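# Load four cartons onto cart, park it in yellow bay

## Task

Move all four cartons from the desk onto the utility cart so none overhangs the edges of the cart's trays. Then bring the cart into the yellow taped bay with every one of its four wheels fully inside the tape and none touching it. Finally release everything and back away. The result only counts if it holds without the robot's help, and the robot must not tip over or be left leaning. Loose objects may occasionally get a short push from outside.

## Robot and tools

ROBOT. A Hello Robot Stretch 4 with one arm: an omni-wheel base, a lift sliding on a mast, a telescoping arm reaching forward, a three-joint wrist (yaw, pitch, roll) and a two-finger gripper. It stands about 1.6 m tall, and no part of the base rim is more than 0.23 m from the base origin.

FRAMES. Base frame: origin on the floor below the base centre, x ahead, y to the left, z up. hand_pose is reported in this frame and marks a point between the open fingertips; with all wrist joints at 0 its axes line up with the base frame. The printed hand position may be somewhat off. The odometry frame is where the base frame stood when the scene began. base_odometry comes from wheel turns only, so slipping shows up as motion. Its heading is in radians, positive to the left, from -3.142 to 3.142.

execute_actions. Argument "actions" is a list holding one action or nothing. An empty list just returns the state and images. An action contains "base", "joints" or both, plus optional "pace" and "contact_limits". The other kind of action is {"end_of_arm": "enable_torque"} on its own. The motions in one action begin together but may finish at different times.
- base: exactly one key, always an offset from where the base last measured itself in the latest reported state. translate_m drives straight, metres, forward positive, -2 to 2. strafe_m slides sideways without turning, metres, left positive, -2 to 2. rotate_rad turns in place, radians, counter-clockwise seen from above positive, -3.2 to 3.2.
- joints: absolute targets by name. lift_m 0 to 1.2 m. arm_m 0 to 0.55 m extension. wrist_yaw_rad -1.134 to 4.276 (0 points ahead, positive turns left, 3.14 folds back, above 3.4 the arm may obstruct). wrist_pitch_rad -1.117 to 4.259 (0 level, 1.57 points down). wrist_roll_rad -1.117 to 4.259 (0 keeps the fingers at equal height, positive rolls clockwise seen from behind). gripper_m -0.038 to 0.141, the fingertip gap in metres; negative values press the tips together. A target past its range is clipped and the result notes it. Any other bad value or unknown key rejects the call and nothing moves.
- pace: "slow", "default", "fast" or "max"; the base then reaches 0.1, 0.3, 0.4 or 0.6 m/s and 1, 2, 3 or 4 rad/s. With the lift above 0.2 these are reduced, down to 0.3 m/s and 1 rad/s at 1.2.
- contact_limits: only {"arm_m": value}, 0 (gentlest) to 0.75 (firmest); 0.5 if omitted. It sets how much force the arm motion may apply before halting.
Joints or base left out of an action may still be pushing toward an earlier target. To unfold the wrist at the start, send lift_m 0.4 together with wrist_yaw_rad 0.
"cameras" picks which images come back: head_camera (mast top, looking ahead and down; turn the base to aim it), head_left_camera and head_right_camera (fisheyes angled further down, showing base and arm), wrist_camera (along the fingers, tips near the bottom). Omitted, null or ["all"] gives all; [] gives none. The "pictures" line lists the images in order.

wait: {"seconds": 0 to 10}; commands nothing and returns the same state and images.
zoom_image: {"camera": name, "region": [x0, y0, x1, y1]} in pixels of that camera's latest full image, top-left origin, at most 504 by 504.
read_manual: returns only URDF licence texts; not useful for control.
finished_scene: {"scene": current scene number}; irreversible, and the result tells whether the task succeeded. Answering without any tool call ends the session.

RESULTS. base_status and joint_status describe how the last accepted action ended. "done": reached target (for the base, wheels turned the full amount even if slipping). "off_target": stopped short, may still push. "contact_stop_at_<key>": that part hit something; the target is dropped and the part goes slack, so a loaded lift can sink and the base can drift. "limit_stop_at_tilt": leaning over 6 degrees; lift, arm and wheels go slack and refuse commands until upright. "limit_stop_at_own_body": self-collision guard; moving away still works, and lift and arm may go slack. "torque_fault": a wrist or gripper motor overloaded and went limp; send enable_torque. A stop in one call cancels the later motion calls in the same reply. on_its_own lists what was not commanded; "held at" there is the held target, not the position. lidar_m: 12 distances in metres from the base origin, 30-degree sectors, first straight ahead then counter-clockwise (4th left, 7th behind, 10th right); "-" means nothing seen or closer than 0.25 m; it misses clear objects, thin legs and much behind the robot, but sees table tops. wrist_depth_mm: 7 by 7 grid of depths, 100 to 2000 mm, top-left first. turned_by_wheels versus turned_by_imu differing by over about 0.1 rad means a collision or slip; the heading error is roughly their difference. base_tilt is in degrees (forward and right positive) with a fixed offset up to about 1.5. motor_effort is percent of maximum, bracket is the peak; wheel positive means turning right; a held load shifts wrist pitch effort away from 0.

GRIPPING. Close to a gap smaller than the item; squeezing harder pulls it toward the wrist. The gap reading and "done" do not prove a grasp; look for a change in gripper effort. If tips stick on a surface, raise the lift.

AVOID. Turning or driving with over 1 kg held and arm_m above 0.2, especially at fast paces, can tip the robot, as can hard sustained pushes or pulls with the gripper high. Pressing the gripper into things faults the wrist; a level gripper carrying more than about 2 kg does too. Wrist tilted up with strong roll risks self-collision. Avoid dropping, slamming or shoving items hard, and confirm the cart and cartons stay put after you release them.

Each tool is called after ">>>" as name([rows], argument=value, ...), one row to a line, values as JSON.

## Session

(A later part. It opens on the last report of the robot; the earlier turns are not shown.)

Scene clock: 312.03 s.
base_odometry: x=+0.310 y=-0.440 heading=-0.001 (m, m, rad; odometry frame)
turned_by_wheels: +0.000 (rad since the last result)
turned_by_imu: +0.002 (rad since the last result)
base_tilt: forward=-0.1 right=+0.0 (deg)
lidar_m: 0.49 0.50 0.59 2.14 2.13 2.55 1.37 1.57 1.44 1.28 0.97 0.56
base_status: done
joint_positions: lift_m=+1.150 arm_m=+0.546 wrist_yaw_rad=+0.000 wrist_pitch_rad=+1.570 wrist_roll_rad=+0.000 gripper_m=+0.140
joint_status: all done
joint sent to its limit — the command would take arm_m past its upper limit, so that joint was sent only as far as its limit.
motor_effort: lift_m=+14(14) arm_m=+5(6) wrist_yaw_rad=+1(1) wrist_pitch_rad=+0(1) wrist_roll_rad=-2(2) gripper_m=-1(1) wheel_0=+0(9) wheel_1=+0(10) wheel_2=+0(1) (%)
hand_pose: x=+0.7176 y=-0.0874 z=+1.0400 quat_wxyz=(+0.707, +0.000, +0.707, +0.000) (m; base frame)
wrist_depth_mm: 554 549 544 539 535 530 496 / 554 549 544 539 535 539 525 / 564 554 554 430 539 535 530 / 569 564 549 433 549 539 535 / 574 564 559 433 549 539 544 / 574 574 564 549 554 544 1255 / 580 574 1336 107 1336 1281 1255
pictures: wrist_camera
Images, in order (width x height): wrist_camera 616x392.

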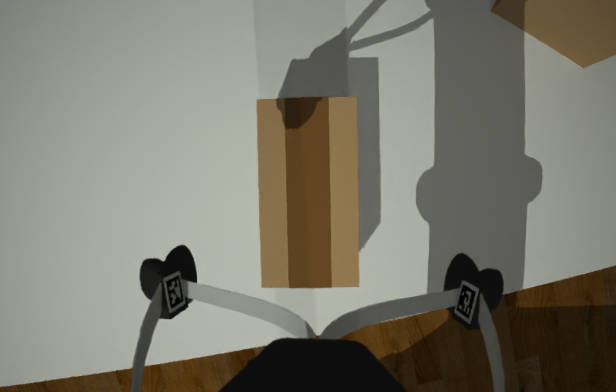

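>>> execute_actions([
  {"base":{"translate_m":0.045},"joints":{"lift_m":0.905}},
], cameras=[])

>>> execute_actions([
  {"joints":{"gripper_m":0.03}},
], cameras=["wrist_camera"])

>>> execute_actions([
  {"joints":{"lift_m":1.1,"arm_m":0.1}},
], cameras=[])

Scene clock: 323.57 s.
base_odometry: x=+0.355 y=-0.440 heading=+0.000 (m, m, rad; odometry frame)
turned_by_wheels: +0.000 (rad since the last result)
turned_by_imu: +0.002 (rad since the last result)
base_tilt: forward=-0.1 right=+0.0 (deg)
lidar_m: 0.45 0.46 0.55 2.15 2.13 2.56 1.43 1.62 1.44 1.26 0.88 0.52
base_status: done
joint_positions: lift_m=+0.906 arm_m=+0.546 wrist_yaw_rad=+0.000 wrist_pitch_rad=+1.571 wrist_roll_rad=+0.000 gripper_m=+0.140
joint_status: all done
motor_effort: lift_m=+11(16) arm_m=+5(5) wrist_yaw_rad=+1(1) wrist_pitch_rad=-2(6) wrist_roll_rad=+0(1) gripper_m=-1(1) wheel_0=+3(5) wheel_1=+3(5) wheel_2=+0(11) (%)
hand_pose: x=+0.7174 y=-0.0874 z=+0.7952 quat_wxyz=(+0.707, +0.000, +0.707, +0.000) (m; base frame)
wrist_depth_mm: 304 301 300 296 294 290 290 / 306 304 300 296 296 294 290 / 309 307 184 182 181 294 294 / 312 307 186 183 183 297 296 / 315 312 188 185 185 300 297 / 317 314 189 187 186 300 301 / 320 317 191 107 306 304 301
pictures: none
No camera images: the call's "cameras" was empty. Leave "cameras" out to get every camera's image.

Scene clock: 325.67 s.
base_odometry: x=+0.355 y=-0.440 heading=+0.000 (m, m, rad; odometry frame)
turned_by_wheels: +0.000 (rad since the last result)
turned_by_imu: +0.001 (rad since the last result)
base_tilt: forward=-0.1 right=+0.0 (deg)
lidar_m: 0.46 0.46 0.55 2.14 2.14 2.57 1.43 1.62 1.43 1.27 0.88 0.52
base_status: not commanded
joint_positions: lift_m=+0.905 arm_m=+0.546 wrist_yaw_rad=+0.000 wrist_pitch_rad=+1.570 wrist_roll_rad=+0.000 gripper_m=+0.031
joint_status: all done
motor_effort: lift_m=+15(15) arm_m=+5(5) wrist_yaw_rad=+1(1) wrist_pitch_rad=+0(1) wrist_roll_rad=+0(0) gripper_m=-30(31) wheel_0=+3(4) wheel_1=+3(3) wheel_2=+0(0) (%)
hand_pose: x=+0.7176 y=-0.0874 z=+0.7949 quat_wxyz=(+0.707, +0.000, +0.707, +0.000) (m; base frame)
wrist_depth_mm: 301 298 297 294 291 290 286 / 303 298 298 165 293 290 287 / 304 303 167 165 165 291 290 / 307 304 168 167 166 296 291 / 314 309 170 168 167 298 294 / 314 177 171 169 168 176 298 / 317 315 173 107 169 303 -
pictures: wrist_camera
Images, in order (width x height): wrist_camera 616x392.

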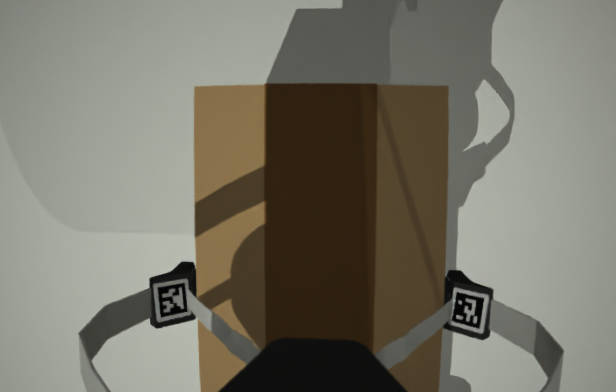

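Scene clock: 328.07 s.
base_odometry: x=+0.355 y=-0.440 heading=+0.000 (m, m, rad; odometry frame)
turned_by_wheels: +0.000 (rad since the last result)
turned_by_imu: +0.001 (rad since the last result)
base_tilt: forward=-0.2 right=+0.1 (deg)
lidar_m: 0.34 0.44 0.55 2.14 2.13 2.58 1.42 1.64 1.44 1.27 0.89 0.37
base_status: not commanded
joint_positions: lift_m=+1.100 arm_m=+0.101 wrist_yaw_rad=+0.000 wrist_pitch_rad=+1.570 wrist_roll_rad=+0.000 gripper_m=+0.031
joint_status: all done
motor_effort: lift_m=+24(22) arm_m=-5(8) wrist_yaw_rad=+2(1) wrist_pitch_rad=+1(2) wrist_roll_rad=-1(0) gripper_m=-30(30) wheel_0=+3(3) wheel_1=+3(3) wheel_2=+0(0) (%)
hand_pose: x=+0.2720 y=-0.0874 z=+0.9892 quat_wxyz=(+0.707, +0.000, +0.707, +0.000) (m; base frame)
wrist_depth_mm: 508 492 492 484 1205 1182 1160 / 504 508 492 165 1182 1205 1160 / 1281 1281 167 166 164 1182 1160 / 1281 1255 168 166 166 1205 1182 / 1308 1281 170 168 167 1255 1182 / 1281 177 171 169 169 176 1255 / 1336 1308 172 107 169 1255 1229
pictures: none
No camera images: the call's "cameras" was empty. Leave "cameras" out to get every camera's image.

>>> execute_actions([
  {"base":{"translate_m":-0.495}},
], cameras=[])

>>> execute_actions([
  {"base":{"strafe_m":0.55}},
], cameras=[])

>>> execute_actions([
  {"base":{"rotate_rad":-2.55},"joints":{"wrist_roll_rad":2.32}},
], cameras=[])

>>> execute_actions([
  {"base":{"strafe_m":0.15}},
], cameras=[])

>>> execute_actions([
  {"base":{"translate_m":0.46},"joints":{"arm_m":0.41}},
], cameras=["wrist_camera","head_right_camera"])

Scene clock: 342.67 s.
base_odometry: x=-0.140 y=-0.439 heading=-0.001 (m, m, rad; odometry frame)
turned_by_wheels: +0.000 (rad since the last result)
turned_by_imu: +0.003 (rad since the last result)
base_tilt: forward=-0.1 right=+0.0 (deg)
lidar_m: 0.34 0.95 2.01 2.05 2.06 2.43 0.94 1.05 1.92 1.35 1.35 0.38
base_status: done
joint_positions: lift_m=+1.100 arm_m=+0.101 wrist_yaw_rad=+0.000 wrist_pitch_rad=+1.570 wrist_roll_rad=+0.000 gripper_m=+0.031
joint_status: not commanded
motor_effort: lift_m=+23(23) arm_m=-4(5) wrist_yaw_rad=+1(2) wrist_pitch_rad=+0(2) wrist_roll_rad=-1(1) gripper_m=-31(31) wheel_0=-1(6) wheel_1=-2(4) wheel_2=+2(13) (%)
hand_pose: x=+0.2720 y=-0.0874 z=+0.9892 quat_wxyz=(+0.707, +0.000, +0.707, +0.000) (m; base frame)
wrist_depth_mm: 1229 1229 1205 1229 1182 1205 1205 / 1229 1229 1229 164 1205 1205 1182 / 1255 1229 167 165 164 1205 1205 / 1255 1255 168 167 165 1205 1205 / 1255 1281 169 167 167 1229 1205 / 1281 177 171 169 168 176 1229 / 1308 1308 172 107 169 1229 1229
pictures: none
No camera images: the call's "cameras" was empty. Leave "cameras" out to get every camera's image.

Scene clock: 345.83 s.
base_odometry: x=-0.140 y=+0.110 heading=-0.001 (m, m, rad; odometry frame)
turned_by_wheels: +0.000 (rad since the last result)
turned_by_imu: +0.002 (rad since the last result)
base_tilt: forward=-0.2 right=+0.1 (deg)
lidar_m: 0.35 1.55 1.67 1.47 1.49 1.79 1.15 0.95 2.54 1.88 1.53 0.36
base_status: done
joint_positions: lift_m=+1.100 arm_m=+0.101 wrist_yaw_rad=+0.000 wrist_pitch_rad=+1.570 wrist_roll_rad=+0.000 gripper_m=+0.031
joint_status: not commanded
motor_effort: lift_m=+23(23) arm_m=-5(4) wrist_yaw_rad=+1(1) wrist_pitch_rad=+1(1) wrist_roll_rad=-1(1) gripper_m=-31(31) wheel_0=-1(11) wheel_1=+1(8) wheel_2=+0(1) (%)
hand_pose: x=+0.2720 y=-0.0874 z=+0.9893 quat_wxyz=(+0.707, +0.000, +0.707, +0.000) (m; base frame)
wrist_depth_mm: 1255 1229 1255 1205 1205 1182 1160 / 1281 1229 1229 164 1182 1182 1182 / 1255 1255 167 165 164 1205 1160 / 1308 1281 167 167 165 1205 1229 / 1308 1255 170 167 167 1229 1182 / 1308 177 170 169 168 176 1255 / 1308 1281 173 107 170 1281 1229
pictures: none
No camera images: the call's "cameras" was empty. Leave "cameras" out to get every camera's image.

Scene clock: 349.07 s.
base_odometry: x=-0.140 y=+0.110 heading=-2.550 (m, m, rad; odometry frame)
turned_by_wheels: -2.549 (rad since the last result)
turned_by_imu: -2.620 (rad since the last result)
base_tilt: forward=-0.1 right=+0.0 (deg)
lidar_m: 0.26 2.50 1.90 1.56 0.93 0.83 1.62 1.66 1.47 1.50 1.79 0.25
base_status: done
joint_positions: lift_m=+1.100 arm_m=+0.101 wrist_yaw_rad=+0.000 wrist_pitch_rad=+1.570 wrist_roll_rad=+2.320 gripper_m=+0.031
joint_status: all done
motor_effort: lift_m=+20(23) arm_m=-4(4) wrist_yaw_rad=+1(1) wrist_pitch_rad=+1(2) wrist_roll_rad=+0(3) gripper_m=-32(32) wheel_0=+4(6) wheel_1=+3(7) wheel_2=+4(9) (%)
hand_pose: x=+0.2720 y=-0.0874 z=+0.9895 quat_wxyz=(+0.283, +0.649, +0.282, -0.648) (m; base frame)
wrist_depth_mm: 1255 1229 1229 1229 1205 1205 1229 / 1229 1229 1229 165 1205 1229 1205 / 1255 1255 167 165 165 1205 1229 / 1255 1229 168 167 166 1205 1229 / 1255 1281 170 167 167 1255 1205 / 1229 176 171 170 168 176 1229 / 1098 1281 173 107 169 1229 1255
pictures: none
No camera images: the call's "cameras" was empty. Leave "cameras" out to get every camera's image.

Scene clock: 350.80 s.
base_odometry: x=-0.056 y=-0.014 heading=-2.550 (m, m, rad; odometry frame)
turned_by_wheels: +0.000 (rad since the last result)
turned_by_imu: +0.000 (rad since the last result)
base_tilt: forward=-0.2 right=+0.1 (deg)
lidar_m: 0.25 2.33 1.74 1.42 0.89 0.78 0.78 1.82 1.62 1.63 1.99 0.25
base_status: done
joint_positions: lift_m=+1.100 arm_m=+0.101 wrist_yaw_rad=+0.000 wrist_pitch_rad=+1.570 wrist_roll_rad=+2.320 gripper_m=+0.031
joint_status: not commanded
motor_effort: lift_m=+20(20) arm_m=-5(5) wrist_yaw_rad=+1(2) wrist_pitch_rad=+1(1) wrist_roll_rad=+0(0) gripper_m=-32(31) wheel_0=-2(10) wheel_1=+1(11) wheel_2=+0(2) (%)
hand_pose: x=+0.2720 y=-0.0874 z=+0.9895 quat_wxyz=(+0.283, +0.648, +0.282, -0.648) (m; base frame)
wrist_depth_mm: 1255 1229 1205 1255 1205 1229 1160 / 1255 1255 1205 164 1229 1255 1205 / 1255 1229 167 165 163 1205 1229 / 1281 1255 167 167 166 1205 1182 / 1281 1255 169 167 167 1229 1229 / 1308 177 171 169 168 175 1229 / 1098 1308 172 107 169 1255 1205
pictures: none
No camera images: the call's "cameras" was empty. Leave "cameras" out to get every camera's image.

Scene clock: 353.83 s.
base_odometry: x=-0.438 y=-0.271 heading=-2.550 (m, m, rad; odometry frame)
turned_by_wheels: +0.000 (rad since the last result)
turned_by_imu: +0.001 (rad since the last result)
base_tilt: forward=-0.1 right=+0.0 (deg)
lidar_m: 0.47 2.17 1.61 1.62 1.36 1.23 1.23 1.98 1.77 1.79 2.16 0.49
base_status: done
joint_positions: lift_m=+1.100 arm_m=+0.409 wrist_yaw_rad=+0.000 wrist_pitch_rad=+1.570 wrist_roll_rad=+2.320 gripper_m=+0.031
joint_status: all done
motor_effort: lift_m=+20(20) arm_m=+5(8) wrist_yaw_rad=+1(0) wrist_pitch_rad=+1(3) wrist_roll_rad=-1(0) gripper_m=-31(31) wheel_0=+3(6) wheel_1=+1(7) wheel_2=-1(12) (%)
hand_pose: x=+0.5804 y=-0.0874 z=+0.9895 quat_wxyz=(+0.283, +0.649, +0.282, -0.648) (m; base frame)
wrist_depth_mm: 1229 809 809 1205 1229 1008 1205 / 424 427 387 165 991 1008 960 / 309 320 167 165 164 991 1182 / 309 309 168 166 166 1229 1205 / 310 309 169 167 167 1229 1205 / 312 177 171 169 168 176 1229 / 436 436 172 107 170 1229 1205
pictures: head_right_camera, wrist_camera
Images, in order (width x height): head_right_camera 420x672, wrist_camera 616x392.

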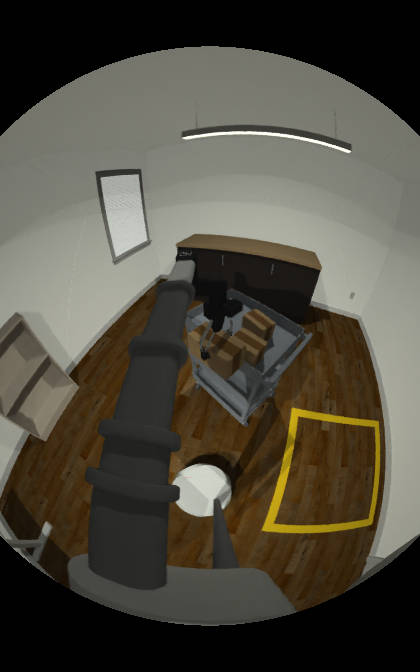

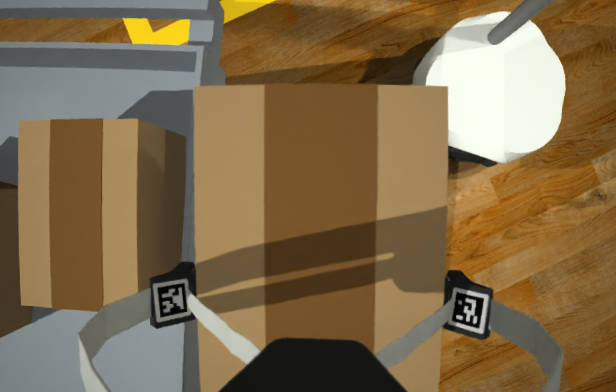

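>>> execute_actions([
  {"joints":{"lift_m":1.15}},
], cameras=[])

>>> execute_actions([
  {"base":{"translate_m":0.11},"joints":{"arm_m":0.55}},
], cameras=[])

>>> execute_actions([
  {"base":{"strafe_m":-0.02},"pace":"slow"},
], cameras=["wrist_camera","head_right_camera"])

Scene clock: 363.13 s.
base_odometry: x=-0.438 y=-0.271 heading=-2.550 (m, m, rad; odometry frame)
turned_by_wheels: +0.000 (rad since the last result)
turned_by_imu: +0.001 (rad since the last result)
base_tilt: forward=-0.1 right=-0.1 (deg)
lidar_m: 0.47 2.17 1.62 1.64 1.37 1.22 1.24 2.00 1.77 1.77 2.15 0.47
base_status: not commanded
joint_positions: lift_m=+1.150 arm_m=+0.409 wrist_yaw_rad=+0.000 wrist_pitch_rad=+1.570 wrist_roll_rad=+2.320 gripper_m=+0.031
joint_status: all done
motor_effort: lift_m=+23(22) arm_m=+5(5) wrist_yaw_rad=+1(0) wrist_pitch_rad=+1(1) wrist_roll_rad=+0(0) gripper_m=-30(32) wheel_0=+3(3) wheel_1=+1(1) wheel_2=-1(1) (%)
hand_pose: x=+0.5804 y=-0.0874 z=+1.0392 quat_wxyz=(+0.283, +0.649, +0.282, -0.648) (m; base frame)
wrist_depth_mm: 1336 842 866 1281 1281 1025 1255 / 477 477 427 164 1060 1025 1229 / 480 357 167 166 164 1042 1281 / 362 359 168 166 166 1255 1255 / 362 359 170 168 167 1255 1281 / 488 177 170 169 168 176 1281 / 488 480 173 107 169 1308 1255
pictures: none
No camera images: the call's "cameras" was empty. Leave "cameras" out to get every camera's image.

Scene clock: 364.73 s.
base_odometry: x=-0.529 y=-0.332 heading=-2.550 (m, m, rad; odometry frame)
turned_by_wheels: +0.000 (rad since the last result)
turned_by_imu: +0.000 (rad since the last result)
base_tilt: forward=-0.1 right=+0.0 (deg)
lidar_m: 0.60 2.12 1.59 1.60 1.48 1.32 1.34 2.03 1.82 1.82 2.21 0.49
base_status: done
joint_positions: lift_m=+1.150 arm_m=+0.546 wrist_yaw_rad=+0.000 wrist_pitch_rad=+1.570 wrist_roll_rad=+2.320 gripper_m=+0.031
joint_status: all done
joint sent to its limit — the command would take arm_m past its upper limit, so that joint was sent only as far as its limit.
motor_effort: lift_m=+23(23) arm_m=+4(6) wrist_yaw_rad=+1(1) wrist_pitch_rad=+1(2) wrist_roll_rad=-1(1) gripper_m=-30(32) wheel_0=+2(7) wheel_1=+2(9) wheel_2=-3(12) (%)
hand_pose: x=+0.7177 y=-0.0874 z=+1.0392 quat_wxyz=(+0.283, +0.649, +0.282, -0.648) (m; base frame)
wrist_depth_mm: 480 353 473 353 1255 1025 1042 / 477 355 351 165 421 1025 1042 / 359 359 167 165 164 1255 1255 / 484 480 168 166 166 1281 1336 / 484 484 170 167 167 1281 1229 / 488 177 170 169 169 176 1255 / 488 480 173 107 169 1308 1281
pictures: none
No camera images: the call's "cameras" was empty. Leave "cameras" out to get every camera's image.

Scene clock: 365.83 s.
base_odometry: x=-0.540 y=-0.315 heading=-2.550 (m, m, rad; odometry frame)
turned_by_wheels: +0.000 (rad since the last result)
turned_by_imu: +0.000 (rad since the last result)
base_tilt: forward=-0.1 right=+0.1 (deg)
lidar_m: 0.56 2.14 1.63 1.60 1.50 1.34 1.35 2.02 1.79 1.78 2.17 0.48
base_status: done
joint_positions: lift_m=+1.150 arm_m=+0.546 wrist_yaw_rad=+0.000 wrist_pitch_rad=+1.570 wrist_roll_rad=+2.320 gripper_m=+0.031
joint_status: not commanded
motor_effort: lift_m=+23(23) arm_m=+4(5) wrist_yaw_rad=+1(1) wrist_pitch_rad=+1(2) wrist_roll_rad=+0(0) gripper_m=-31(31) wheel_0=+3(7) wheel_1=-3(9) wheel_2=+0(3) (%)
hand_pose: x=+0.7177 y=-0.0874 z=+1.0392 quat_wxyz=(+0.283, +0.649, +0.282, -0.648) (m; base frame)
wrist_depth_mm: 473 355 469 351 1255 1025 1042 / 477 357 355 165 349 1060 1025 / 477 357 167 165 164 1281 1255 / 480 480 168 167 166 1255 1281 / 484 484 170 168 167 1281 1255 / 488 176 171 169 168 176 1281 / 488 488 173 107 170 1281 1308
pictures: head_right_camera, wrist_camera
Images, in order (width x height): head_right_camera 420x672, wrist_camera 616x392.

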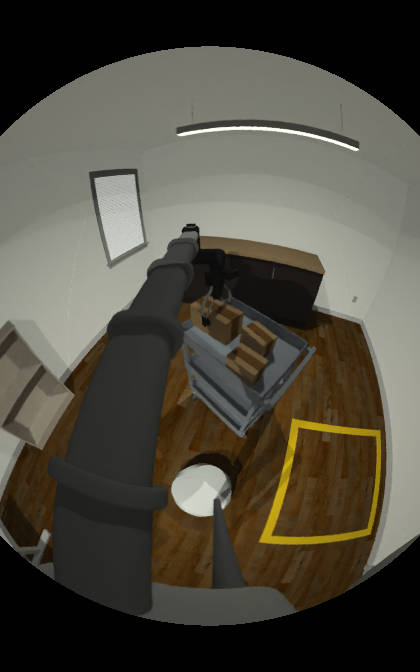

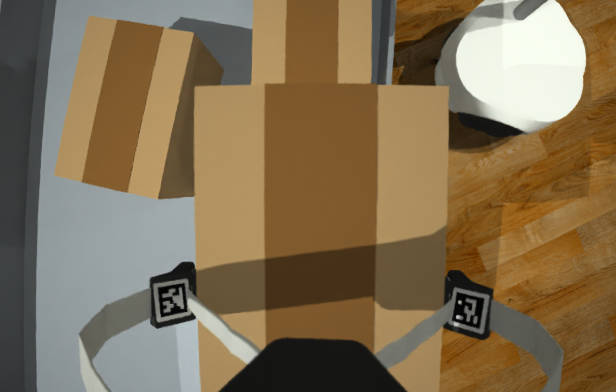

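>>> execute_actions([
  {"joints":{"lift_m":0.99}},
], cameras=["wrist_camera"])

Scene clock: 372.70 s.
base_odometry: x=-0.540 y=-0.315 heading=-2.550 (m, m, rad; odometry frame)
turned_by_wheels: +0.000 (rad since the last result)
turned_by_imu: +0.001 (rad since the last result)
base_tilt: forward=-0.1 right=+0.0 (deg)
lidar_m: 0.55 2.15 1.61 1.62 1.52 1.33 1.33 2.02 1.80 1.81 2.19 0.47
base_status: not commanded
joint_positions: lift_m=+0.990 arm_m=+0.547 wrist_yaw_rad=-0.001 wrist_pitch_rad=+1.567 wrist_roll_rad=+2.321 gripper_m=+0.031
joint_status: all done
motor_effort: lift_m=+16(20) arm_m=+4(5) wrist_yaw_rad=+3(9) wrist_pitch_rad=+8(15) wrist_roll_rad=-4(8) gripper_m=-31(32) wheel_0=-2(3) wheel_1=-1(4) wheel_2=-1(3) (%)
hand_pose: x=+0.7184 y=-0.0874 z=+0.8799 quat_wxyz=(+0.282, +0.650, +0.281, -0.647) (m; base frame)
wrist_depth_mm: 196 245 193 192 191 891 878 / 196 259 193 170 169 946 891 / 197 278 170 169 168 1098 1098 / 211 315 170 169 168 1098 1098 / 320 319 169 168 168 1118 1118 / 322 178 169 168 167 177 1138 / 324 322 169 107 167 1118 1098
pictures: wrist_camera
Images, in order (width x height): wrist_camera 616x392.

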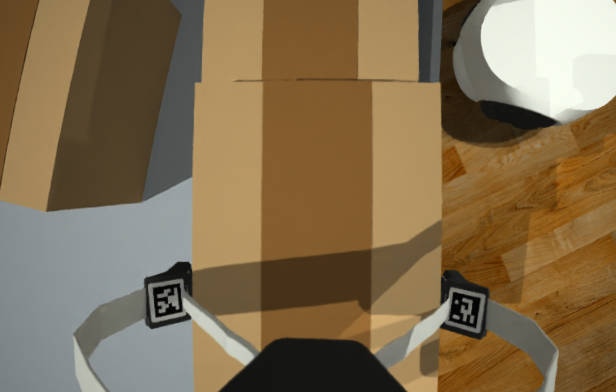

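>>> execute_actions([
  {"joints":{"gripper_m":0.125}},
], cameras=[])

>>> execute_actions([
  {"joints":{"lift_m":1.2}},
], cameras=["wrist_camera"])

Scene clock: 380.50 s.
base_odometry: x=-0.540 y=-0.315 heading=-2.550 (m, m, rad; odometry frame)
turned_by_wheels: +0.000 (rad since the last result)
turned_by_imu: +0.002 (rad since the last result)
base_tilt: forward=-0.1 right=+0.1 (deg)
lidar_m: 0.55 2.17 1.61 1.61 1.50 1.32 1.35 2.00 1.79 1.81 2.18 0.47
base_status: not commanded
joint_positions: lift_m=+0.990 arm_m=+0.547 wrist_yaw_rad=+0.000 wrist_pitch_rad=+1.570 wrist_roll_rad=+2.320 gripper_m=+0.125
joint_status: all done
motor_effort: lift_m=+16(16) arm_m=+4(4) wrist_yaw_rad=+2(3) wrist_pitch_rad=+1(8) wrist_roll_rad=-3(4) gripper_m=-2(32) wheel_0=-3(2) wheel_1=-1(1) wheel_2=-1(1) (%)
hand_pose: x=+0.7179 y=-0.0874 z=+0.8799 quat_wxyz=(+0.282, +0.649, +0.282, -0.648) (m; base frame)
wrist_depth_mm: 197 245 195 193 193 878 878 / 198 262 195 193 193 946 878 / 199 279 196 195 194 1138 1078 / 216 317 196 195 194 1098 1118 / 320 317 197 196 195 1098 1118 / 322 322 198 196 196 1138 1118 / 322 322 200 107 197 1118 1138
pictures: none
No camera images: the call's "cameras" was empty. Leave "cameras" out to get every camera's image.

Scene clock: 382.47 s.
base_odometry: x=-0.540 y=-0.315 heading=-2.550 (m, m, rad; odometry frame)
turned_by_wheels: +0.000 (rad since the last result)
turned_by_imu: +0.001 (rad since the last result)
base_tilt: forward=-0.1 right=+0.1 (deg)
lidar_m: 0.56 2.15 1.62 1.63 1.49 1.33 1.33 2.01 1.79 1.80 2.17 0.48
base_status: not commanded
joint_positions: lift_m=+1.198 arm_m=+0.547 wrist_yaw_rad=+0.000 wrist_pitch_rad=+1.570 wrist_roll_rad=+2.320 gripper_m=+0.125
joint_status: all done
joint sent to its limit — the command would take lift_m past its upper limit, so that joint was sent only as far as its limit.
motor_effort: lift_m=+22(22) arm_m=+4(4) wrist_yaw_rad=+2(2) wrist_pitch_rad=+2(2) wrist_roll_rad=-2(3) gripper_m=+0(2) wheel_0=-2(2) wheel_1=-1(1) wheel_2=-2(1) (%)
hand_pose: x=+0.7178 y=-0.0874 z=+1.0880 quat_wxyz=(+0.282, +0.649, +0.282, -0.648) (m; base frame)
wrist_depth_mm: 512 521 525 399 1281 1098 1098 / 521 407 477 402 1308 1078 1098 / 535 410 521 402 1366 1366 1336 / 530 525 530 404 1308 1336 1308 / 539 530 530 410 1308 1308 1366 / 539 535 530 407 1366 1336 1336 / 539 535 530 107 1308 1336 1336
pictures: wrist_camera
Images, in order (width x height): wrist_camera 616x392.

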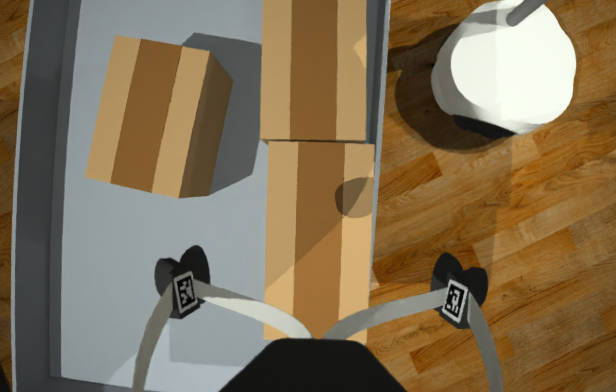

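>>> execute_actions([
  {"base":{"translate_m":-0.57},"joints":{"arm_m":0.1,"lift_m":1.15,"gripper_m":0.14,"wrist_roll_rad":0}},
], cameras=[])

>>> execute_actions([
  {"base":{"rotate_rad":2.55}},
], cameras=[])

>>> execute_actions([
  {"base":{"strafe_m":-0.8}},
], cameras=["head_camera","head_right_camera"])

Scene clock: 396.60 s.
base_odometry: x=-0.067 y=+0.002 heading=-2.550 (m, m, rad; odometry frame)
turned_by_wheels: +0.000 (rad since the last result)
turned_by_imu: +0.003 (rad since the last result)
base_tilt: forward=-0.2 right=+0.0 (deg)
lidar_m: 1.02 2.37 1.77 1.44 0.88 0.78 0.80 1.77 1.59 1.62 1.96 1.00
base_status: done
joint_positions: lift_m=+1.150 arm_m=+0.101 wrist_yaw_rad=+0.000 wrist_pitch_rad=+1.570 wrist_roll_rad=+0.000 gripper_m=+0.140
joint_status: all done
motor_effort: lift_m=+14(20) arm_m=-5(4) wrist_yaw_rad=+2(3) wrist_pitch_rad=+0(1) wrist_roll_rad=-2(5) gripper_m=-1(0) wheel_0=-3(8) wheel_1=-3(9) wheel_2=+1(11) (%)
hand_pose: x=+0.2719 y=-0.0874 z=+1.0400 quat_wxyz=(+0.707, +0.000, +0.707, +0.000) (m; base frame)
wrist_depth_mm: 1336 1281 1308 1229 1281 1229 1229 / 1336 1281 1308 1255 1308 1281 1255 / 1308 1308 1308 1281 1255 1255 1255 / 1308 1255 1308 1308 1281 1281 1255 / 1308 1308 1308 1098 1281 1281 1281 / 1336 1336 1098 1078 1281 1308 1281 / 1366 1336 1336 107 1281 1308 1281
pictures: none
No camera images: the call's "cameras" was empty. Leave "cameras" out to get every camera's image.

Scene clock: 400.10 s.
base_odometry: x=-0.067 y=+0.002 heading=-0.001 (m, m, rad; odometry frame)
turned_by_wheels: +2.549 (rad since the last result)
turned_by_imu: +2.622 (rad since the last result)
base_tilt: forward=-0.2 right=-0.1 (deg)
lidar_m: 0.75 0.76 1.80 1.62 1.64 1.95 1.10 1.05 2.40 1.76 1.51 0.87
base_status: done
joint_positions: lift_m=+1.150 arm_m=+0.101 wrist_yaw_rad=+0.000 wrist_pitch_rad=+1.570 wrist_roll_rad=+0.000 gripper_m=+0.140
joint_status: not commanded
motor_effort: lift_m=+14(14) arm_m=-5(5) wrist_yaw_rad=+2(2) wrist_pitch_rad=+0(0) wrist_roll_rad=-3(2) gripper_m=-1(3) wheel_0=-4(6) wheel_1=-4(8) wheel_2=-4(8) (%)
hand_pose: x=+0.2719 y=-0.0874 z=+1.0400 quat_wxyz=(+0.707, +0.000, +0.707, +0.000) (m; base frame)
wrist_depth_mm: 1308 1281 1255 1281 1229 1255 1229 / 1336 1308 1281 1255 1255 1281 1255 / 1336 1308 1255 1308 1281 1281 1255 / 1336 1308 1308 1281 1281 1281 1255 / 1366 1336 1308 1078 1255 1281 1255 / 1336 1366 1098 1078 1281 1281 1281 / 1397 1336 1366 107 1308 1281 1255
pictures: none
No camera images: the call's "cameras" was empty. Leave "cameras" out to get every camera's image.

Scene clock: 404.10 s.
base_odometry: x=-0.068 y=-0.798 heading=-0.001 (m, m, rad; odometry frame)
turned_by_wheels: +0.000 (rad since the last result)
turned_by_imu: +0.002 (rad since the last result)
base_tilt: forward=-0.1 right=-0.2 (deg)
lidar_m: 0.96 0.98 1.15 2.41 2.44 1.09 1.07 2.39 1.14 0.99 0.99 1.06
base_status: done
joint_positions: lift_m=+1.150 arm_m=+0.101 wrist_yaw_rad=+0.000 wrist_pitch_rad=+1.570 wrist_roll_rad=+0.000 gripper_m=+0.140
joint_status: not commanded
motor_effort: lift_m=+14(14) arm_m=-5(4) wrist_yaw_rad=+1(2) wrist_pitch_rad=+0(0) wrist_roll_rad=-3(3) gripper_m=+1(0) wheel_0=+3(9) wheel_1=+0(9) wheel_2=+0(4) (%)
hand_pose: x=+0.2719 y=-0.0874 z=+1.0400 quat_wxyz=(+0.707, +0.000, +0.707, +0.000) (m; base frame)
wrist_depth_mm: 1308 1308 1255 1229 1229 1229 1229 / 1336 1308 1281 1255 1255 1255 1255 / 1308 1308 1308 1281 1255 1281 1281 / 1336 1336 1308 1281 1281 1229 1229 / 1336 1366 1281 1078 1281 1229 1229 / 1366 1336 1078 1098 1308 1281 1281 / 1308 1336 1336 107 1336 1281 1308
pictures: head_camera, head_right_camera
Images, in order (width x height): head_camera 420x560, head_right_camera 420x672.

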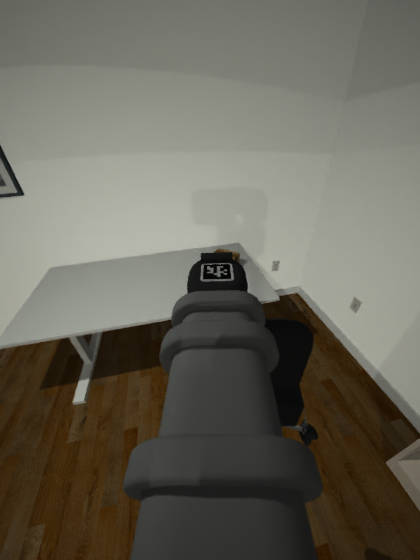

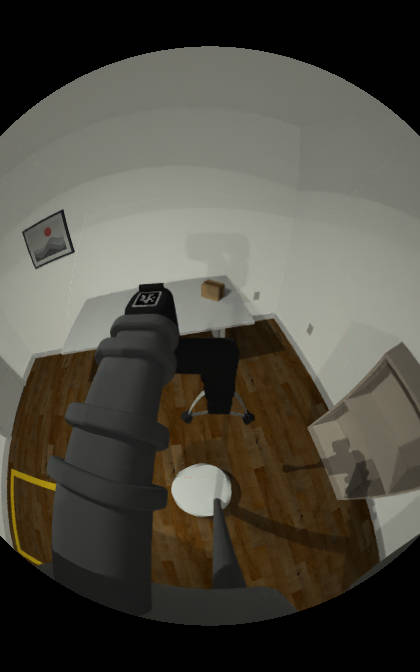

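Box roughly straight ahead.

>>> execute_actions([
  {"base":{"translate_m":0.7},"joints":{"arm_m":0.4}},
], cameras=["wrist_camera","head_camera"])

Scene clock: 412.23 s.
base_odometry: x=+0.632 y=-0.798 heading=-0.001 (m, m, rad; odometry frame)
turned_by_wheels: +0.000 (rad since the last result)
turned_by_imu: +0.001 (rad since the last result)
base_tilt: forward=-0.2 right=+0.1 (deg)
lidar_m: 0.26 0.27 0.33 0.63 2.56 1.78 1.78 2.25 0.95 0.94 1.17 0.30
base_status: done
joint_positions: lift_m=+1.150 arm_m=+0.399 wrist_yaw_rad=+0.000 wrist_pitch_rad=+1.570 wrist_roll_rad=+0.000 gripper_m=+0.140
joint_status: all done
motor_effort: lift_m=+14(14) arm_m=+5(4) wrist_yaw_rad=+1(2) wrist_pitch_rad=+0(0) wrist_roll_rad=-2(3) gripper_m=+0(1) wheel_0=+2(7) wheel_1=+4(6) wheel_2=-2(13) (%)
hand_pose: x=+0.5703 y=-0.0874 z=+1.0400 quat_wxyz=(+0.707, +0.000, +0.707, +0.000) (m; base frame)
wrist_depth_mm: 559 544 539 535 535 1229 1255 / 564 544 549 424 535 1229 1229 / 559 554 554 427 544 1229 1255 / 569 559 554 544 544 1255 1229 / 569 559 554 554 554 549 1255 / 574 569 564 559 549 554 1281 / 585 580 564 107 549 1281 1281
pictures: head_camera, wrist_camera
Images, in order (width x height): head_camera 420x560, wrist_camera 616x392.

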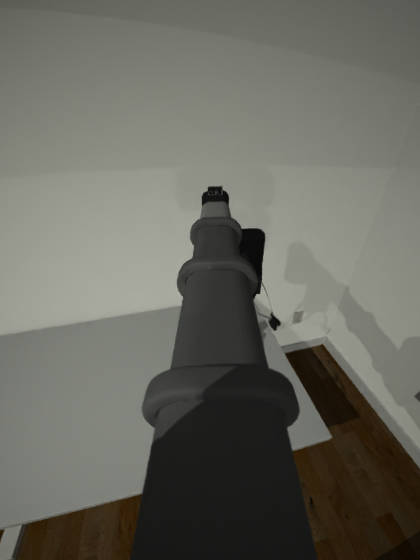

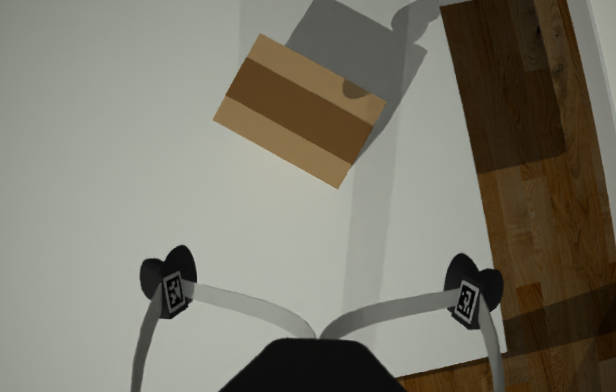

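>>> execute_actions([
  {"base":{"strafe_m":0.02},"joints":{"arm_m":0.53,"wrist_roll_rad":-1.08}},
], cameras=["wrist_camera"])

Scene clock: 418.80 s.
base_odometry: x=+0.632 y=-0.778 heading=-0.001 (m, m, rad; odometry frame)
turned_by_wheels: +0.000 (rad since the last result)
turned_by_imu: +0.001 (rad since the last result)
base_tilt: forward=+0.0 right=+0.0 (deg)
lidar_m: 0.25 0.27 0.31 0.59 2.56 1.77 1.78 2.28 0.98 0.95 0.53 0.30
base_status: done
joint_positions: lift_m=+1.150 arm_m=+0.529 wrist_yaw_rad=+0.000 wrist_pitch_rad=+1.570 wrist_roll_rad=-1.080 gripper_m=+0.140
joint_status: all done
motor_effort: lift_m=+14(14) arm_m=+5(4) wrist_yaw_rad=+1(2) wrist_pitch_rad=+0(1) wrist_roll_rad=-2(6) gripper_m=+0(0) wheel_0=-2(9) wheel_1=-1(7) wheel_2=+0(1) (%)
hand_pose: x=+0.7003 y=-0.0874 z=+1.0400 quat_wxyz=(+0.607, -0.364, +0.606, +0.363) (m; base frame)
wrist_depth_mm: 564 559 544 544 530 530 480 / 569 559 544 544 530 530 525 / 569 564 554 544 539 530 535 / 574 564 554 430 544 535 539 / 580 569 564 433 549 539 1008 / 1397 569 564 436 549 549 1229 / 1366 580 574 107 1281 1281 1281
pictures: wrist_camera
Images, in order (width x height): wrist_camera 616x392.

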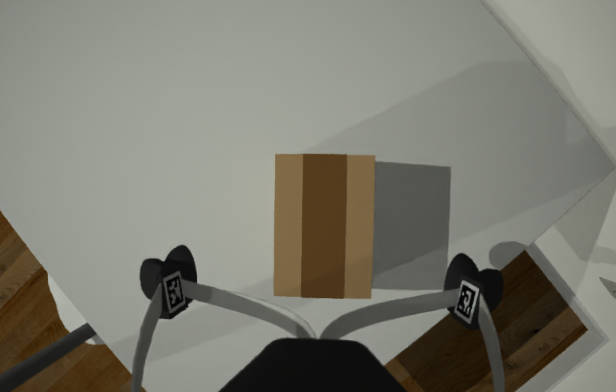

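>>> execute_actions([
  {"joints":{"lift_m":0.905}},
], cameras=[])

>>> execute_actions([
  {"joints":{"gripper_m":0.03}},
], cameras=["wrist_camera"])

>>> execute_actions([
  {"joints":{"lift_m":1.15,"arm_m":0.1}},
], cameras=[])

Scene clock: 425.93 s.
base_odometry: x=+0.632 y=-0.778 heading=-0.001 (m, m, rad; odometry frame)
turned_by_wheels: +0.000 (rad since the last result)
turned_by_imu: +0.002 (rad since the last result)
base_tilt: forward=-0.2 right=+0.1 (deg)
lidar_m: 0.27 0.26 0.34 0.59 2.55 1.77 1.77 2.27 0.95 0.94 0.52 0.31
base_status: not commanded
joint_positions: lift_m=+0.905 arm_m=+0.529 wrist_yaw_rad=+0.000 wrist_pitch_rad=+1.570 wrist_roll_rad=-1.080 gripper_m=+0.140
joint_status: all done
motor_effort: lift_m=+12(13) arm_m=+5(5) wrist_yaw_rad=+2(1) wrist_pitch_rad=+1(1) wrist_roll_rad=-2(3) gripper_m=-1(1) wheel_0=-1(1) wheel_1=-1(1) wheel_2=+0(0) (%)
hand_pose: x=+0.7003 y=-0.0874 z=+0.7952 quat_wxyz=(+0.607, -0.364, +0.606, +0.363) (m; base frame)
wrist_depth_mm: 309 304 301 298 296 290 287 / 312 310 303 300 296 293 289 / 312 309 186 183 181 294 293 / 315 312 187 183 182 298 293 / 317 312 189 186 185 298 296 / 319 315 189 186 184 297 298 / 324 317 189 107 186 303 300
pictures: none
No camera images: the call's "cameras" was empty. Leave "cameras" out to get every camera's image.

Scene clock: 428.03 s.
base_odometry: x=+0.632 y=-0.778 heading=-0.001 (m, m, rad; odometry frame)
turned_by_wheels: +0.000 (rad since the last result)
turned_by_imu: +0.001 (rad since the last result)
base_tilt: forward=-0.3 right=+0.0 (deg)
lidar_m: 0.25 0.25 0.32 0.60 2.54 1.77 1.77 2.25 0.96 0.95 0.51 0.29
base_status: not commanded
joint_positions: lift_m=+0.905 arm_m=+0.529 wrist_yaw_rad=+0.000 wrist_pitch_rad=+1.570 wrist_roll_rad=-1.080 gripper_m=+0.031
joint_status: all done
motor_effort: lift_m=+14(14) arm_m=+4(5) wrist_yaw_rad=+2(1) wrist_pitch_rad=+1(2) wrist_roll_rad=-2(3) gripper_m=-29(30) wheel_0=-2(1) wheel_1=-1(1) wheel_2=+0(0) (%)
hand_pose: x=+0.7003 y=-0.0874 z=+0.7950 quat_wxyz=(+0.607, -0.364, +0.606, +0.363) (m; base frame)
wrist_depth_mm: 307 304 300 296 294 289 286 / 309 306 303 297 297 291 289 / 312 307 168 166 166 291 291 / 314 310 169 167 166 294 293 / 315 312 170 168 167 296 294 / 319 177 171 168 168 176 294 / 320 315 172 107 168 300 -
pictures: wrist_camera
Images, in order (width x height): wrist_camera 616x392.

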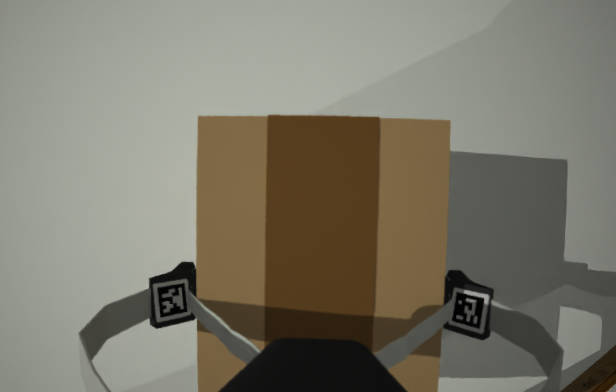

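Scene clock: 430.40 s.
base_odometry: x=+0.632 y=-0.778 heading=-0.001 (m, m, rad; odometry frame)
turned_by_wheels: +0.000 (rad since the last result)
turned_by_imu: +0.001 (rad since the last result)
base_tilt: forward=-0.2 right=+0.0 (deg)
lidar_m: 0.25 0.27 0.30 0.61 2.56 1.77 1.78 2.26 0.98 0.94 0.51 0.25
base_status: not commanded
joint_positions: lift_m=+1.150 arm_m=+0.101 wrist_yaw_rad=+0.000 wrist_pitch_rad=+1.570 wrist_roll_rad=-1.080 gripper_m=+0.031
joint_status: all done
motor_effort: lift_m=+23(23) arm_m=-5(5) wrist_yaw_rad=+2(1) wrist_pitch_rad=-1(0) wrist_roll_rad=-2(2) gripper_m=-31(29) wheel_0=-1(2) wheel_1=-1(1) wheel_2=+0(0) (%)
hand_pose: x=+0.2719 y=-0.0874 z=+1.0393 quat_wxyz=(+0.607, -0.363, +0.606, +0.363) (m; base frame)
wrist_depth_mm: 1308 1281 554 539 535 521 517 / 1336 1281 1281 544 539 530 535 / 1366 1308 168 167 166 530 525 / 1366 1336 169 167 167 535 530 / 1336 1308 171 168 167 539 539 / 1366 177 171 169 168 176 1255 / 931 1397 172 107 168 1281 1255
pictures: none
No camera images: the call's "cameras" was empty. Leave "cameras" out to get every camera's image.

>>> execute_actions([
  {"base":{"translate_m":-0.70}},
], cameras=[])

>>> execute_actions([
  {"base":{"strafe_m":0.78}},
], cameras=[])

>>> execute_actions([
  {"base":{"rotate_rad":-2.55},"joints":{"wrist_roll_rad":2.32}},
], cameras=[])

>>> execute_actions([
  {"base":{"strafe_m":-0.12}},
], cameras=[])

>>> execute_actions([
  {"base":{"translate_m":0.73},"joints":{"arm_m":0.55}},
], cameras=["wrist_camera","head_right_camera"])

Scene clock: 444.47 s.
base_odometry: x=-0.068 y=-0.777 heading=-0.001 (m, m, rad; odometry frame)
turned_by_wheels: +0.000 (rad since the last result)
turned_by_imu: +0.003 (rad since the last result)
base_tilt: forward=-0.2 right=+0.1 (deg)
lidar_m: 0.25 0.97 1.15 2.41 2.43 1.09 1.08 2.38 1.53 0.99 1.00 0.25
base_status: done
joint_positions: lift_m=+1.150 arm_m=+0.101 wrist_yaw_rad=+0.000 wrist_pitch_rad=+1.570 wrist_roll_rad=-1.080 gripper_m=+0.031
joint_status: not commanded
motor_effort: lift_m=+22(23) arm_m=-4(5) wrist_yaw_rad=+2(2) wrist_pitch_rad=+0(0) wrist_roll_rad=-2(2) gripper_m=-30(29) wheel_0=-3(8) wheel_1=-3(7) wheel_2=+1(11) (%)
hand_pose: x=+0.2720 y=-0.0874 z=+1.0394 quat_wxyz=(+0.607, -0.364, +0.606, +0.363) (m; base frame)
wrist_depth_mm: 1308 1281 1281 1281 1229 1205 1182 / 1308 1308 1308 1308 1255 1255 1229 / 1308 1281 168 166 165 1229 1255 / 1336 1336 169 167 167 1255 1281 / 1366 1336 169 168 167 1255 1255 / 1366 178 171 169 168 176 1255 / 917 1336 172 107 168 1255 1255
pictures: none
No camera images: the call's "cameras" was empty. Leave "cameras" out to get every camera's image.

Scene clock: 448.40 s.
base_odometry: x=-0.067 y=+0.003 heading=-0.002 (m, m, rad; odometry frame)
turned_by_wheels: +0.000 (rad since the last result)
turned_by_imu: +0.002 (rad since the last result)
base_tilt: forward=-0.2 right=-0.1 (deg)
lidar_m: 0.25 0.78 1.82 1.64 1.64 1.95 1.09 1.05 2.41 1.76 1.51 0.25
base_status: done
joint_positions: lift_m=+1.150 arm_m=+0.101 wrist_yaw_rad=+0.000 wrist_pitch_rad=+1.570 wrist_roll_rad=-1.080 gripper_m=+0.031
joint_status: not commanded
motor_effort: lift_m=+22(22) arm_m=-5(5) wrist_yaw_rad=+2(2) wrist_pitch_rad=+1(0) wrist_roll_rad=-3(2) gripper_m=-30(30) wheel_0=-2(11) wheel_1=+0(14) wheel_2=+0(1) (%)
hand_pose: x=+0.2720 y=-0.0874 z=+1.0394 quat_wxyz=(+0.607, -0.364, +0.606, +0.363) (m; base frame)
wrist_depth_mm: 1366 1281 1229 1281 1229 1229 1229 / 1308 1308 1281 1255 1281 1229 1229 / 1336 1281 168 166 165 1255 1255 / 1308 1336 169 168 167 1255 1255 / 1366 1336 170 167 167 1255 1229 / 1366 177 171 169 168 176 1229 / 917 1308 172 107 167 1281 1255
pictures: none
No camera images: the call's "cameras" was empty. Leave "cameras" out to get every camera's image.

Scene clock: 451.90 s.
base_odometry: x=-0.067 y=+0.003 heading=-2.551 (m, m, rad; odometry frame)
turned_by_wheels: -2.549 (rad since the last result)
turned_by_imu: -2.620 (rad since the last result)
base_tilt: forward=-0.3 right=-0.1 (deg)
lidar_m: 0.25 2.36 1.78 1.44 0.89 0.78 0.79 1.78 1.59 1.60 1.95 0.25
base_status: done
joint_positions: lift_m=+1.150 arm_m=+0.101 wrist_yaw_rad=+0.000 wrist_pitch_rad=+1.570 wrist_roll_rad=+2.320 gripper_m=+0.031
joint_status: all done
motor_effort: lift_m=+22(22) arm_m=-5(5) wrist_yaw_rad=+1(1) wrist_pitch_rad=+1(1) wrist_roll_rad=+0(4) gripper_m=-30(32) wheel_0=+5(6) wheel_1=+2(6) wheel_2=+3(8) (%)
hand_pose: x=+0.2721 y=-0.0874 z=+1.0394 quat_wxyz=(+0.283, +0.649, +0.282, -0.648) (m; base frame)
wrist_depth_mm: 1281 1281 1281 1255 1281 1255 1281 / 1308 1308 1281 1229 1281 1255 1281 / 1308 1281 168 167 166 1229 1229 / 1308 1336 169 167 165 1255 1281 / 1308 1336 170 168 167 1255 1255 / 1366 177 171 168 168 176 1255 / 991 1366 173 107 168 1281 1255
pictures: none
No camera images: the call's "cameras" was empty. Leave "cameras" out to get every camera's image.

Scene clock: 453.47 s.
base_odometry: x=-0.133 y=+0.102 heading=-2.551 (m, m, rad; odometry frame)
turned_by_wheels: +0.000 (rad since the last result)
turned_by_imu: +0.001 (rad since the last result)
base_tilt: forward=-0.3 right=+0.1 (deg)
lidar_m: 0.25 2.49 1.89 1.52 0.94 0.82 1.62 1.67 1.50 1.51 1.83 0.25
base_status: done
joint_positions: lift_m=+1.150 arm_m=+0.101 wrist_yaw_rad=+0.000 wrist_pitch_rad=+1.570 wrist_roll_rad=+2.320 gripper_m=+0.031
joint_status: not commanded
motor_effort: lift_m=+22(22) arm_m=-5(4) wrist_yaw_rad=+1(1) wrist_pitch_rad=+1(1) wrist_roll_rad=+0(0) gripper_m=-31(30) wheel_0=+3(11) wheel_1=-1(17) wheel_2=+0(4) (%)
hand_pose: x=+0.2720 y=-0.0874 z=+1.0394 quat_wxyz=(+0.283, +0.649, +0.282, -0.648) (m; base frame)
wrist_depth_mm: 1255 1281 1281 1281 1255 1281 1229 / 1308 1308 1308 1281 1281 1255 1255 / 1281 1308 168 166 165 1229 1255 / 1336 1336 169 167 166 1255 1255 / 1308 1336 170 168 167 1281 1255 / 1336 177 171 168 167 176 1255 / 1182 1308 172 107 167 1281 1255
pictures: none
No camera images: the call's "cameras" was empty. Leave "cameras" out to get every camera's image.

Scene clock: 457.37 s.
base_odometry: x=-0.739 y=-0.305 heading=-2.550 (m, m, rad; odometry frame)
turned_by_wheels: +0.000 (rad since the last result)
turned_by_imu: +0.000 (rad since the last result)
base_tilt: forward=-0.1 right=+0.1 (deg)
lidar_m: 0.35 0.62 1.69 1.68 1.75 1.52 1.55 1.95 1.73 1.73 2.09 0.27
base_status: done
joint_positions: lift_m=+1.150 arm_m=+0.546 wrist_yaw_rad=+0.000 wrist_pitch_rad=+1.570 wrist_roll_rad=+2.320 gripper_m=+0.031
joint_status: all done
joint sent to its limit — the command would take arm_m past its upper limit, so that joint was sent only as far as its limit.
motor_effort: lift_m=+22(22) arm_m=+5(5) wrist_yaw_rad=+1(3) wrist_pitch_rad=+1(2) wrist_roll_rad=-1(0) gripper_m=-32(31) wheel_0=+2(9) wheel_1=+2(7) wheel_2=+0(13) (%)
hand_pose: x=+0.7177 y=-0.0874 z=+1.0394 quat_wxyz=(+0.283, +0.649, +0.282, -0.648) (m; base frame)
wrist_depth_mm: 1281 1281 477 353 349 345 347 / 1308 1308 473 353 459 349 347 / 1308 1281 168 167 165 351 351 / 1336 1281 169 167 167 353 347 / 1336 1308 170 168 167 353 351 / 1308 177 171 169 167 176 353 / 1308 492 173 107 168 477 1255
pictures: head_right_camera, wrist_camera
Images, in order (width x height): head_right_camera 420x672, wrist_camera 616x392.

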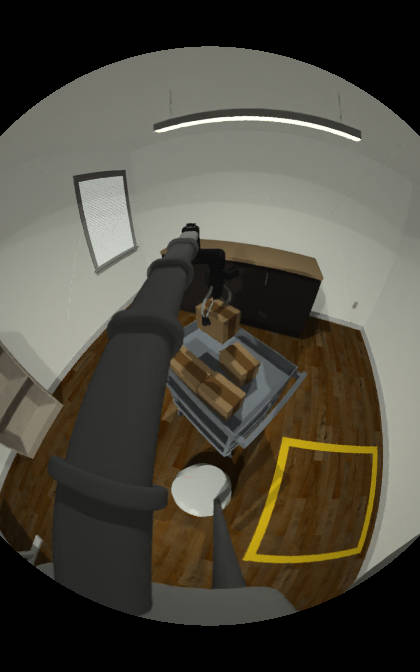

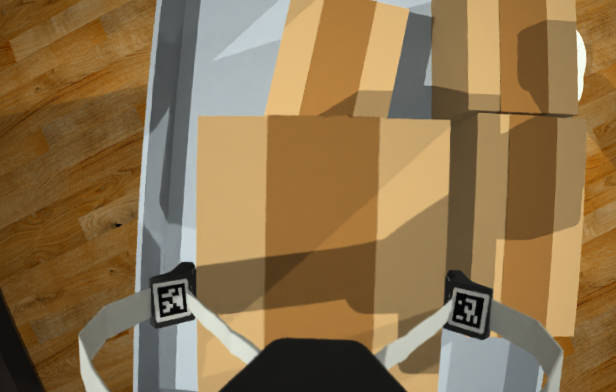

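>>> execute_actions([
  {"joints":{"lift_m":0.99}},
], cameras=["wrist_camera"])

Scene clock: 467.53 s.
base_odometry: x=-0.739 y=-0.305 heading=-2.550 (m, m, rad; odometry frame)
turned_by_wheels: +0.000 (rad since the last result)
turned_by_imu: +0.002 (rad since the last result)
base_tilt: forward=-0.1 right=+0.1 (deg)
lidar_m: 0.34 0.63 1.66 1.66 1.74 1.52 1.54 1.93 1.73 1.74 2.11 0.27
base_status: not commanded
joint_positions: lift_m=+0.991 arm_m=+0.547 wrist_yaw_rad=+0.000 wrist_pitch_rad=+1.571 wrist_roll_rad=+2.321 gripper_m=+0.031
joint_status: all done
motor_effort: lift_m=+10(20) arm_m=+3(5) wrist_yaw_rad=+2(5) wrist_pitch_rad=-1(18) wrist_roll_rad=-5(5) gripper_m=-27(32) wheel_0=+4(4) wheel_1=+2(2) wheel_2=+4(4) (%)
hand_pose: x=+0.7177 y=-0.0874 z=+0.8803 quat_wxyz=(+0.282, +0.649, +0.282, -0.648) (m; base frame)
wrist_depth_mm: 273 317 257 176 174 287 219 / 278 315 159 153 152 267 234 / 272 319 136 134 133 140 235 / 279 319 122 120 119 121 234 / 283 322 123 116 113 112 229 / 285 178 166 156 148 166 221 / 287 325 324 107 185 317 -
pictures: wrist_camera
Images, in order (width x height): wrist_camera 616x392.

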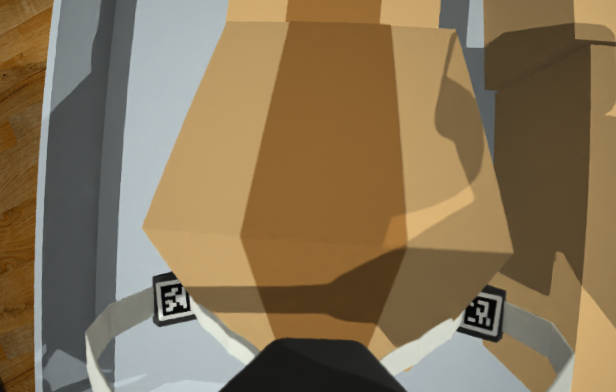

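>>> execute_actions([
  {"joints":{"lift_m":1.06}},
], cameras=[])

>>> execute_actions([
  {"base":{"translate_m":-0.034},"pace":"slow"},
], cameras=[])

>>> execute_actions([
  {"base":{"strafe_m":-0.036},"pace":"slow"},
], cameras=["wrist_camera","head_right_camera"])

Scene clock: 474.23 s.
base_odometry: x=-0.739 y=-0.305 heading=-2.550 (m, m, rad; odometry frame)
turned_by_wheels: +0.000 (rad since the last result)
turned_by_imu: +0.001 (rad since the last result)
base_tilt: forward=-0.2 right=+0.1 (deg)
lidar_m: 0.33 0.61 1.69 1.68 1.75 1.52 1.55 1.94 1.74 1.75 0.44 0.28
base_status: not commanded
joint_positions: lift_m=+1.060 arm_m=+0.547 wrist_yaw_rad=+0.000 wrist_pitch_rad=+1.570 wrist_roll_rad=+2.320 gripper_m=+0.031
joint_status: all done
motor_effort: lift_m=+23(23) arm_m=+2(3) wrist_yaw_rad=+2(5) wrist_pitch_rad=+1(1) wrist_roll_rad=-2(6) gripper_m=-29(32) wheel_0=+3(4) wheel_1=+2(2) wheel_2=+4(4) (%)
hand_pose: x=+0.7180 y=-0.0874 z=+0.9493 quat_wxyz=(+0.282, +0.649, +0.282, -0.648) (m; base frame)
wrist_depth_mm: 1182 373 377 187 222 309 258 / 1229 384 164 158 159 287 258 / 1255 373 138 136 137 266 260 / 1229 330 121 120 120 123 262 / 1229 359 133 128 124 132 263 / 1229 177 170 163 156 171 260 / 1255 392 392 107 190 384 -
pictures: none
No camera images: the call's "cameras" was empty. Leave "cameras" out to get every camera's image.

Scene clock: 475.67 s.
base_odometry: x=-0.711 y=-0.286 heading=-2.550 (m, m, rad; odometry frame)
turned_by_wheels: +0.000 (rad since the last result)
turned_by_imu: +0.000 (rad since the last result)
base_tilt: forward=-0.1 right=+0.1 (deg)
lidar_m: 0.36 0.66 1.67 1.69 1.69 1.51 1.50 1.92 1.71 1.72 2.10 0.31
base_status: done
joint_positions: lift_m=+1.060 arm_m=+0.547 wrist_yaw_rad=+0.000 wrist_pitch_rad=+1.570 wrist_roll_rad=+2.320 gripper_m=+0.031
joint_status: not commanded
motor_effort: lift_m=+23(23) arm_m=+3(3) wrist_yaw_rad=+2(2) wrist_pitch_rad=+1(1) wrist_roll_rad=-3(2) gripper_m=-31(31) wheel_0=-4(3) wheel_1=-3(7) wheel_2=+5(8) (%)
hand_pose: x=+0.7180 y=-0.0874 z=+0.9493 quat_wxyz=(+0.282, +0.649, +0.282, -0.648) (m; base frame)
wrist_depth_mm: 1182 382 322 187 222 258 258 / 1229 384 165 158 159 259 257 / 1205 384 138 136 137 260 259 / 1205 375 121 120 120 123 260 / 1205 387 133 128 124 133 259 / 1205 177 170 162 156 171 262 / 1229 392 389 107 190 266 -
pictures: none
No camera images: the call's "cameras" was empty. Leave "cameras" out to get every camera's image.

Scene clock: 477.07 s.
base_odometry: x=-0.731 y=-0.256 heading=-2.550 (m, m, rad; odometry frame)
turned_by_wheels: +0.000 (rad since the last result)
turned_by_imu: +0.001 (rad since the last result)
base_tilt: forward=-0.1 right=+0.1 (deg)
lidar_m: 0.33 0.60 1.71 1.73 1.72 1.51 1.53 1.88 1.68 1.68 2.05 0.28
base_status: done
joint_positions: lift_m=+1.060 arm_m=+0.547 wrist_yaw_rad=+0.000 wrist_pitch_rad=+1.569 wrist_roll_rad=+2.320 gripper_m=+0.031
joint_status: not commanded
motor_effort: lift_m=+23(23) arm_m=+3(3) wrist_yaw_rad=+2(2) wrist_pitch_rad=+2(3) wrist_roll_rad=-2(2) gripper_m=-28(29) wheel_0=+6(7) wheel_1=-3(6) wheel_2=+0(3) (%)
hand_pose: x=+0.7182 y=-0.0874 z=+0.9493 quat_wxyz=(+0.282, +0.649, +0.282, -0.648) (m; base frame)
wrist_depth_mm: 1182 382 382 187 222 309 255 / 1229 379 166 158 159 268 258 / 1182 384 138 137 137 259 262 / 1205 347 121 120 120 123 263 / 1255 355 134 128 124 128 260 / 1205 177 169 162 156 170 263 / 1229 394 392 107 188 314 -
pictures: head_right_camera, wrist_camera
Images, in order (width x height): head_right_camera 420x672, wrist_camera 616x392.

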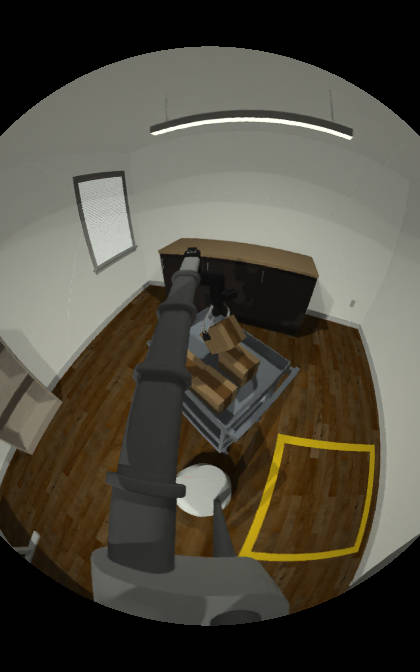

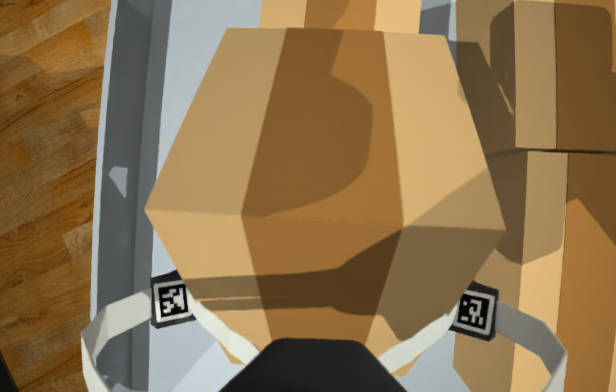

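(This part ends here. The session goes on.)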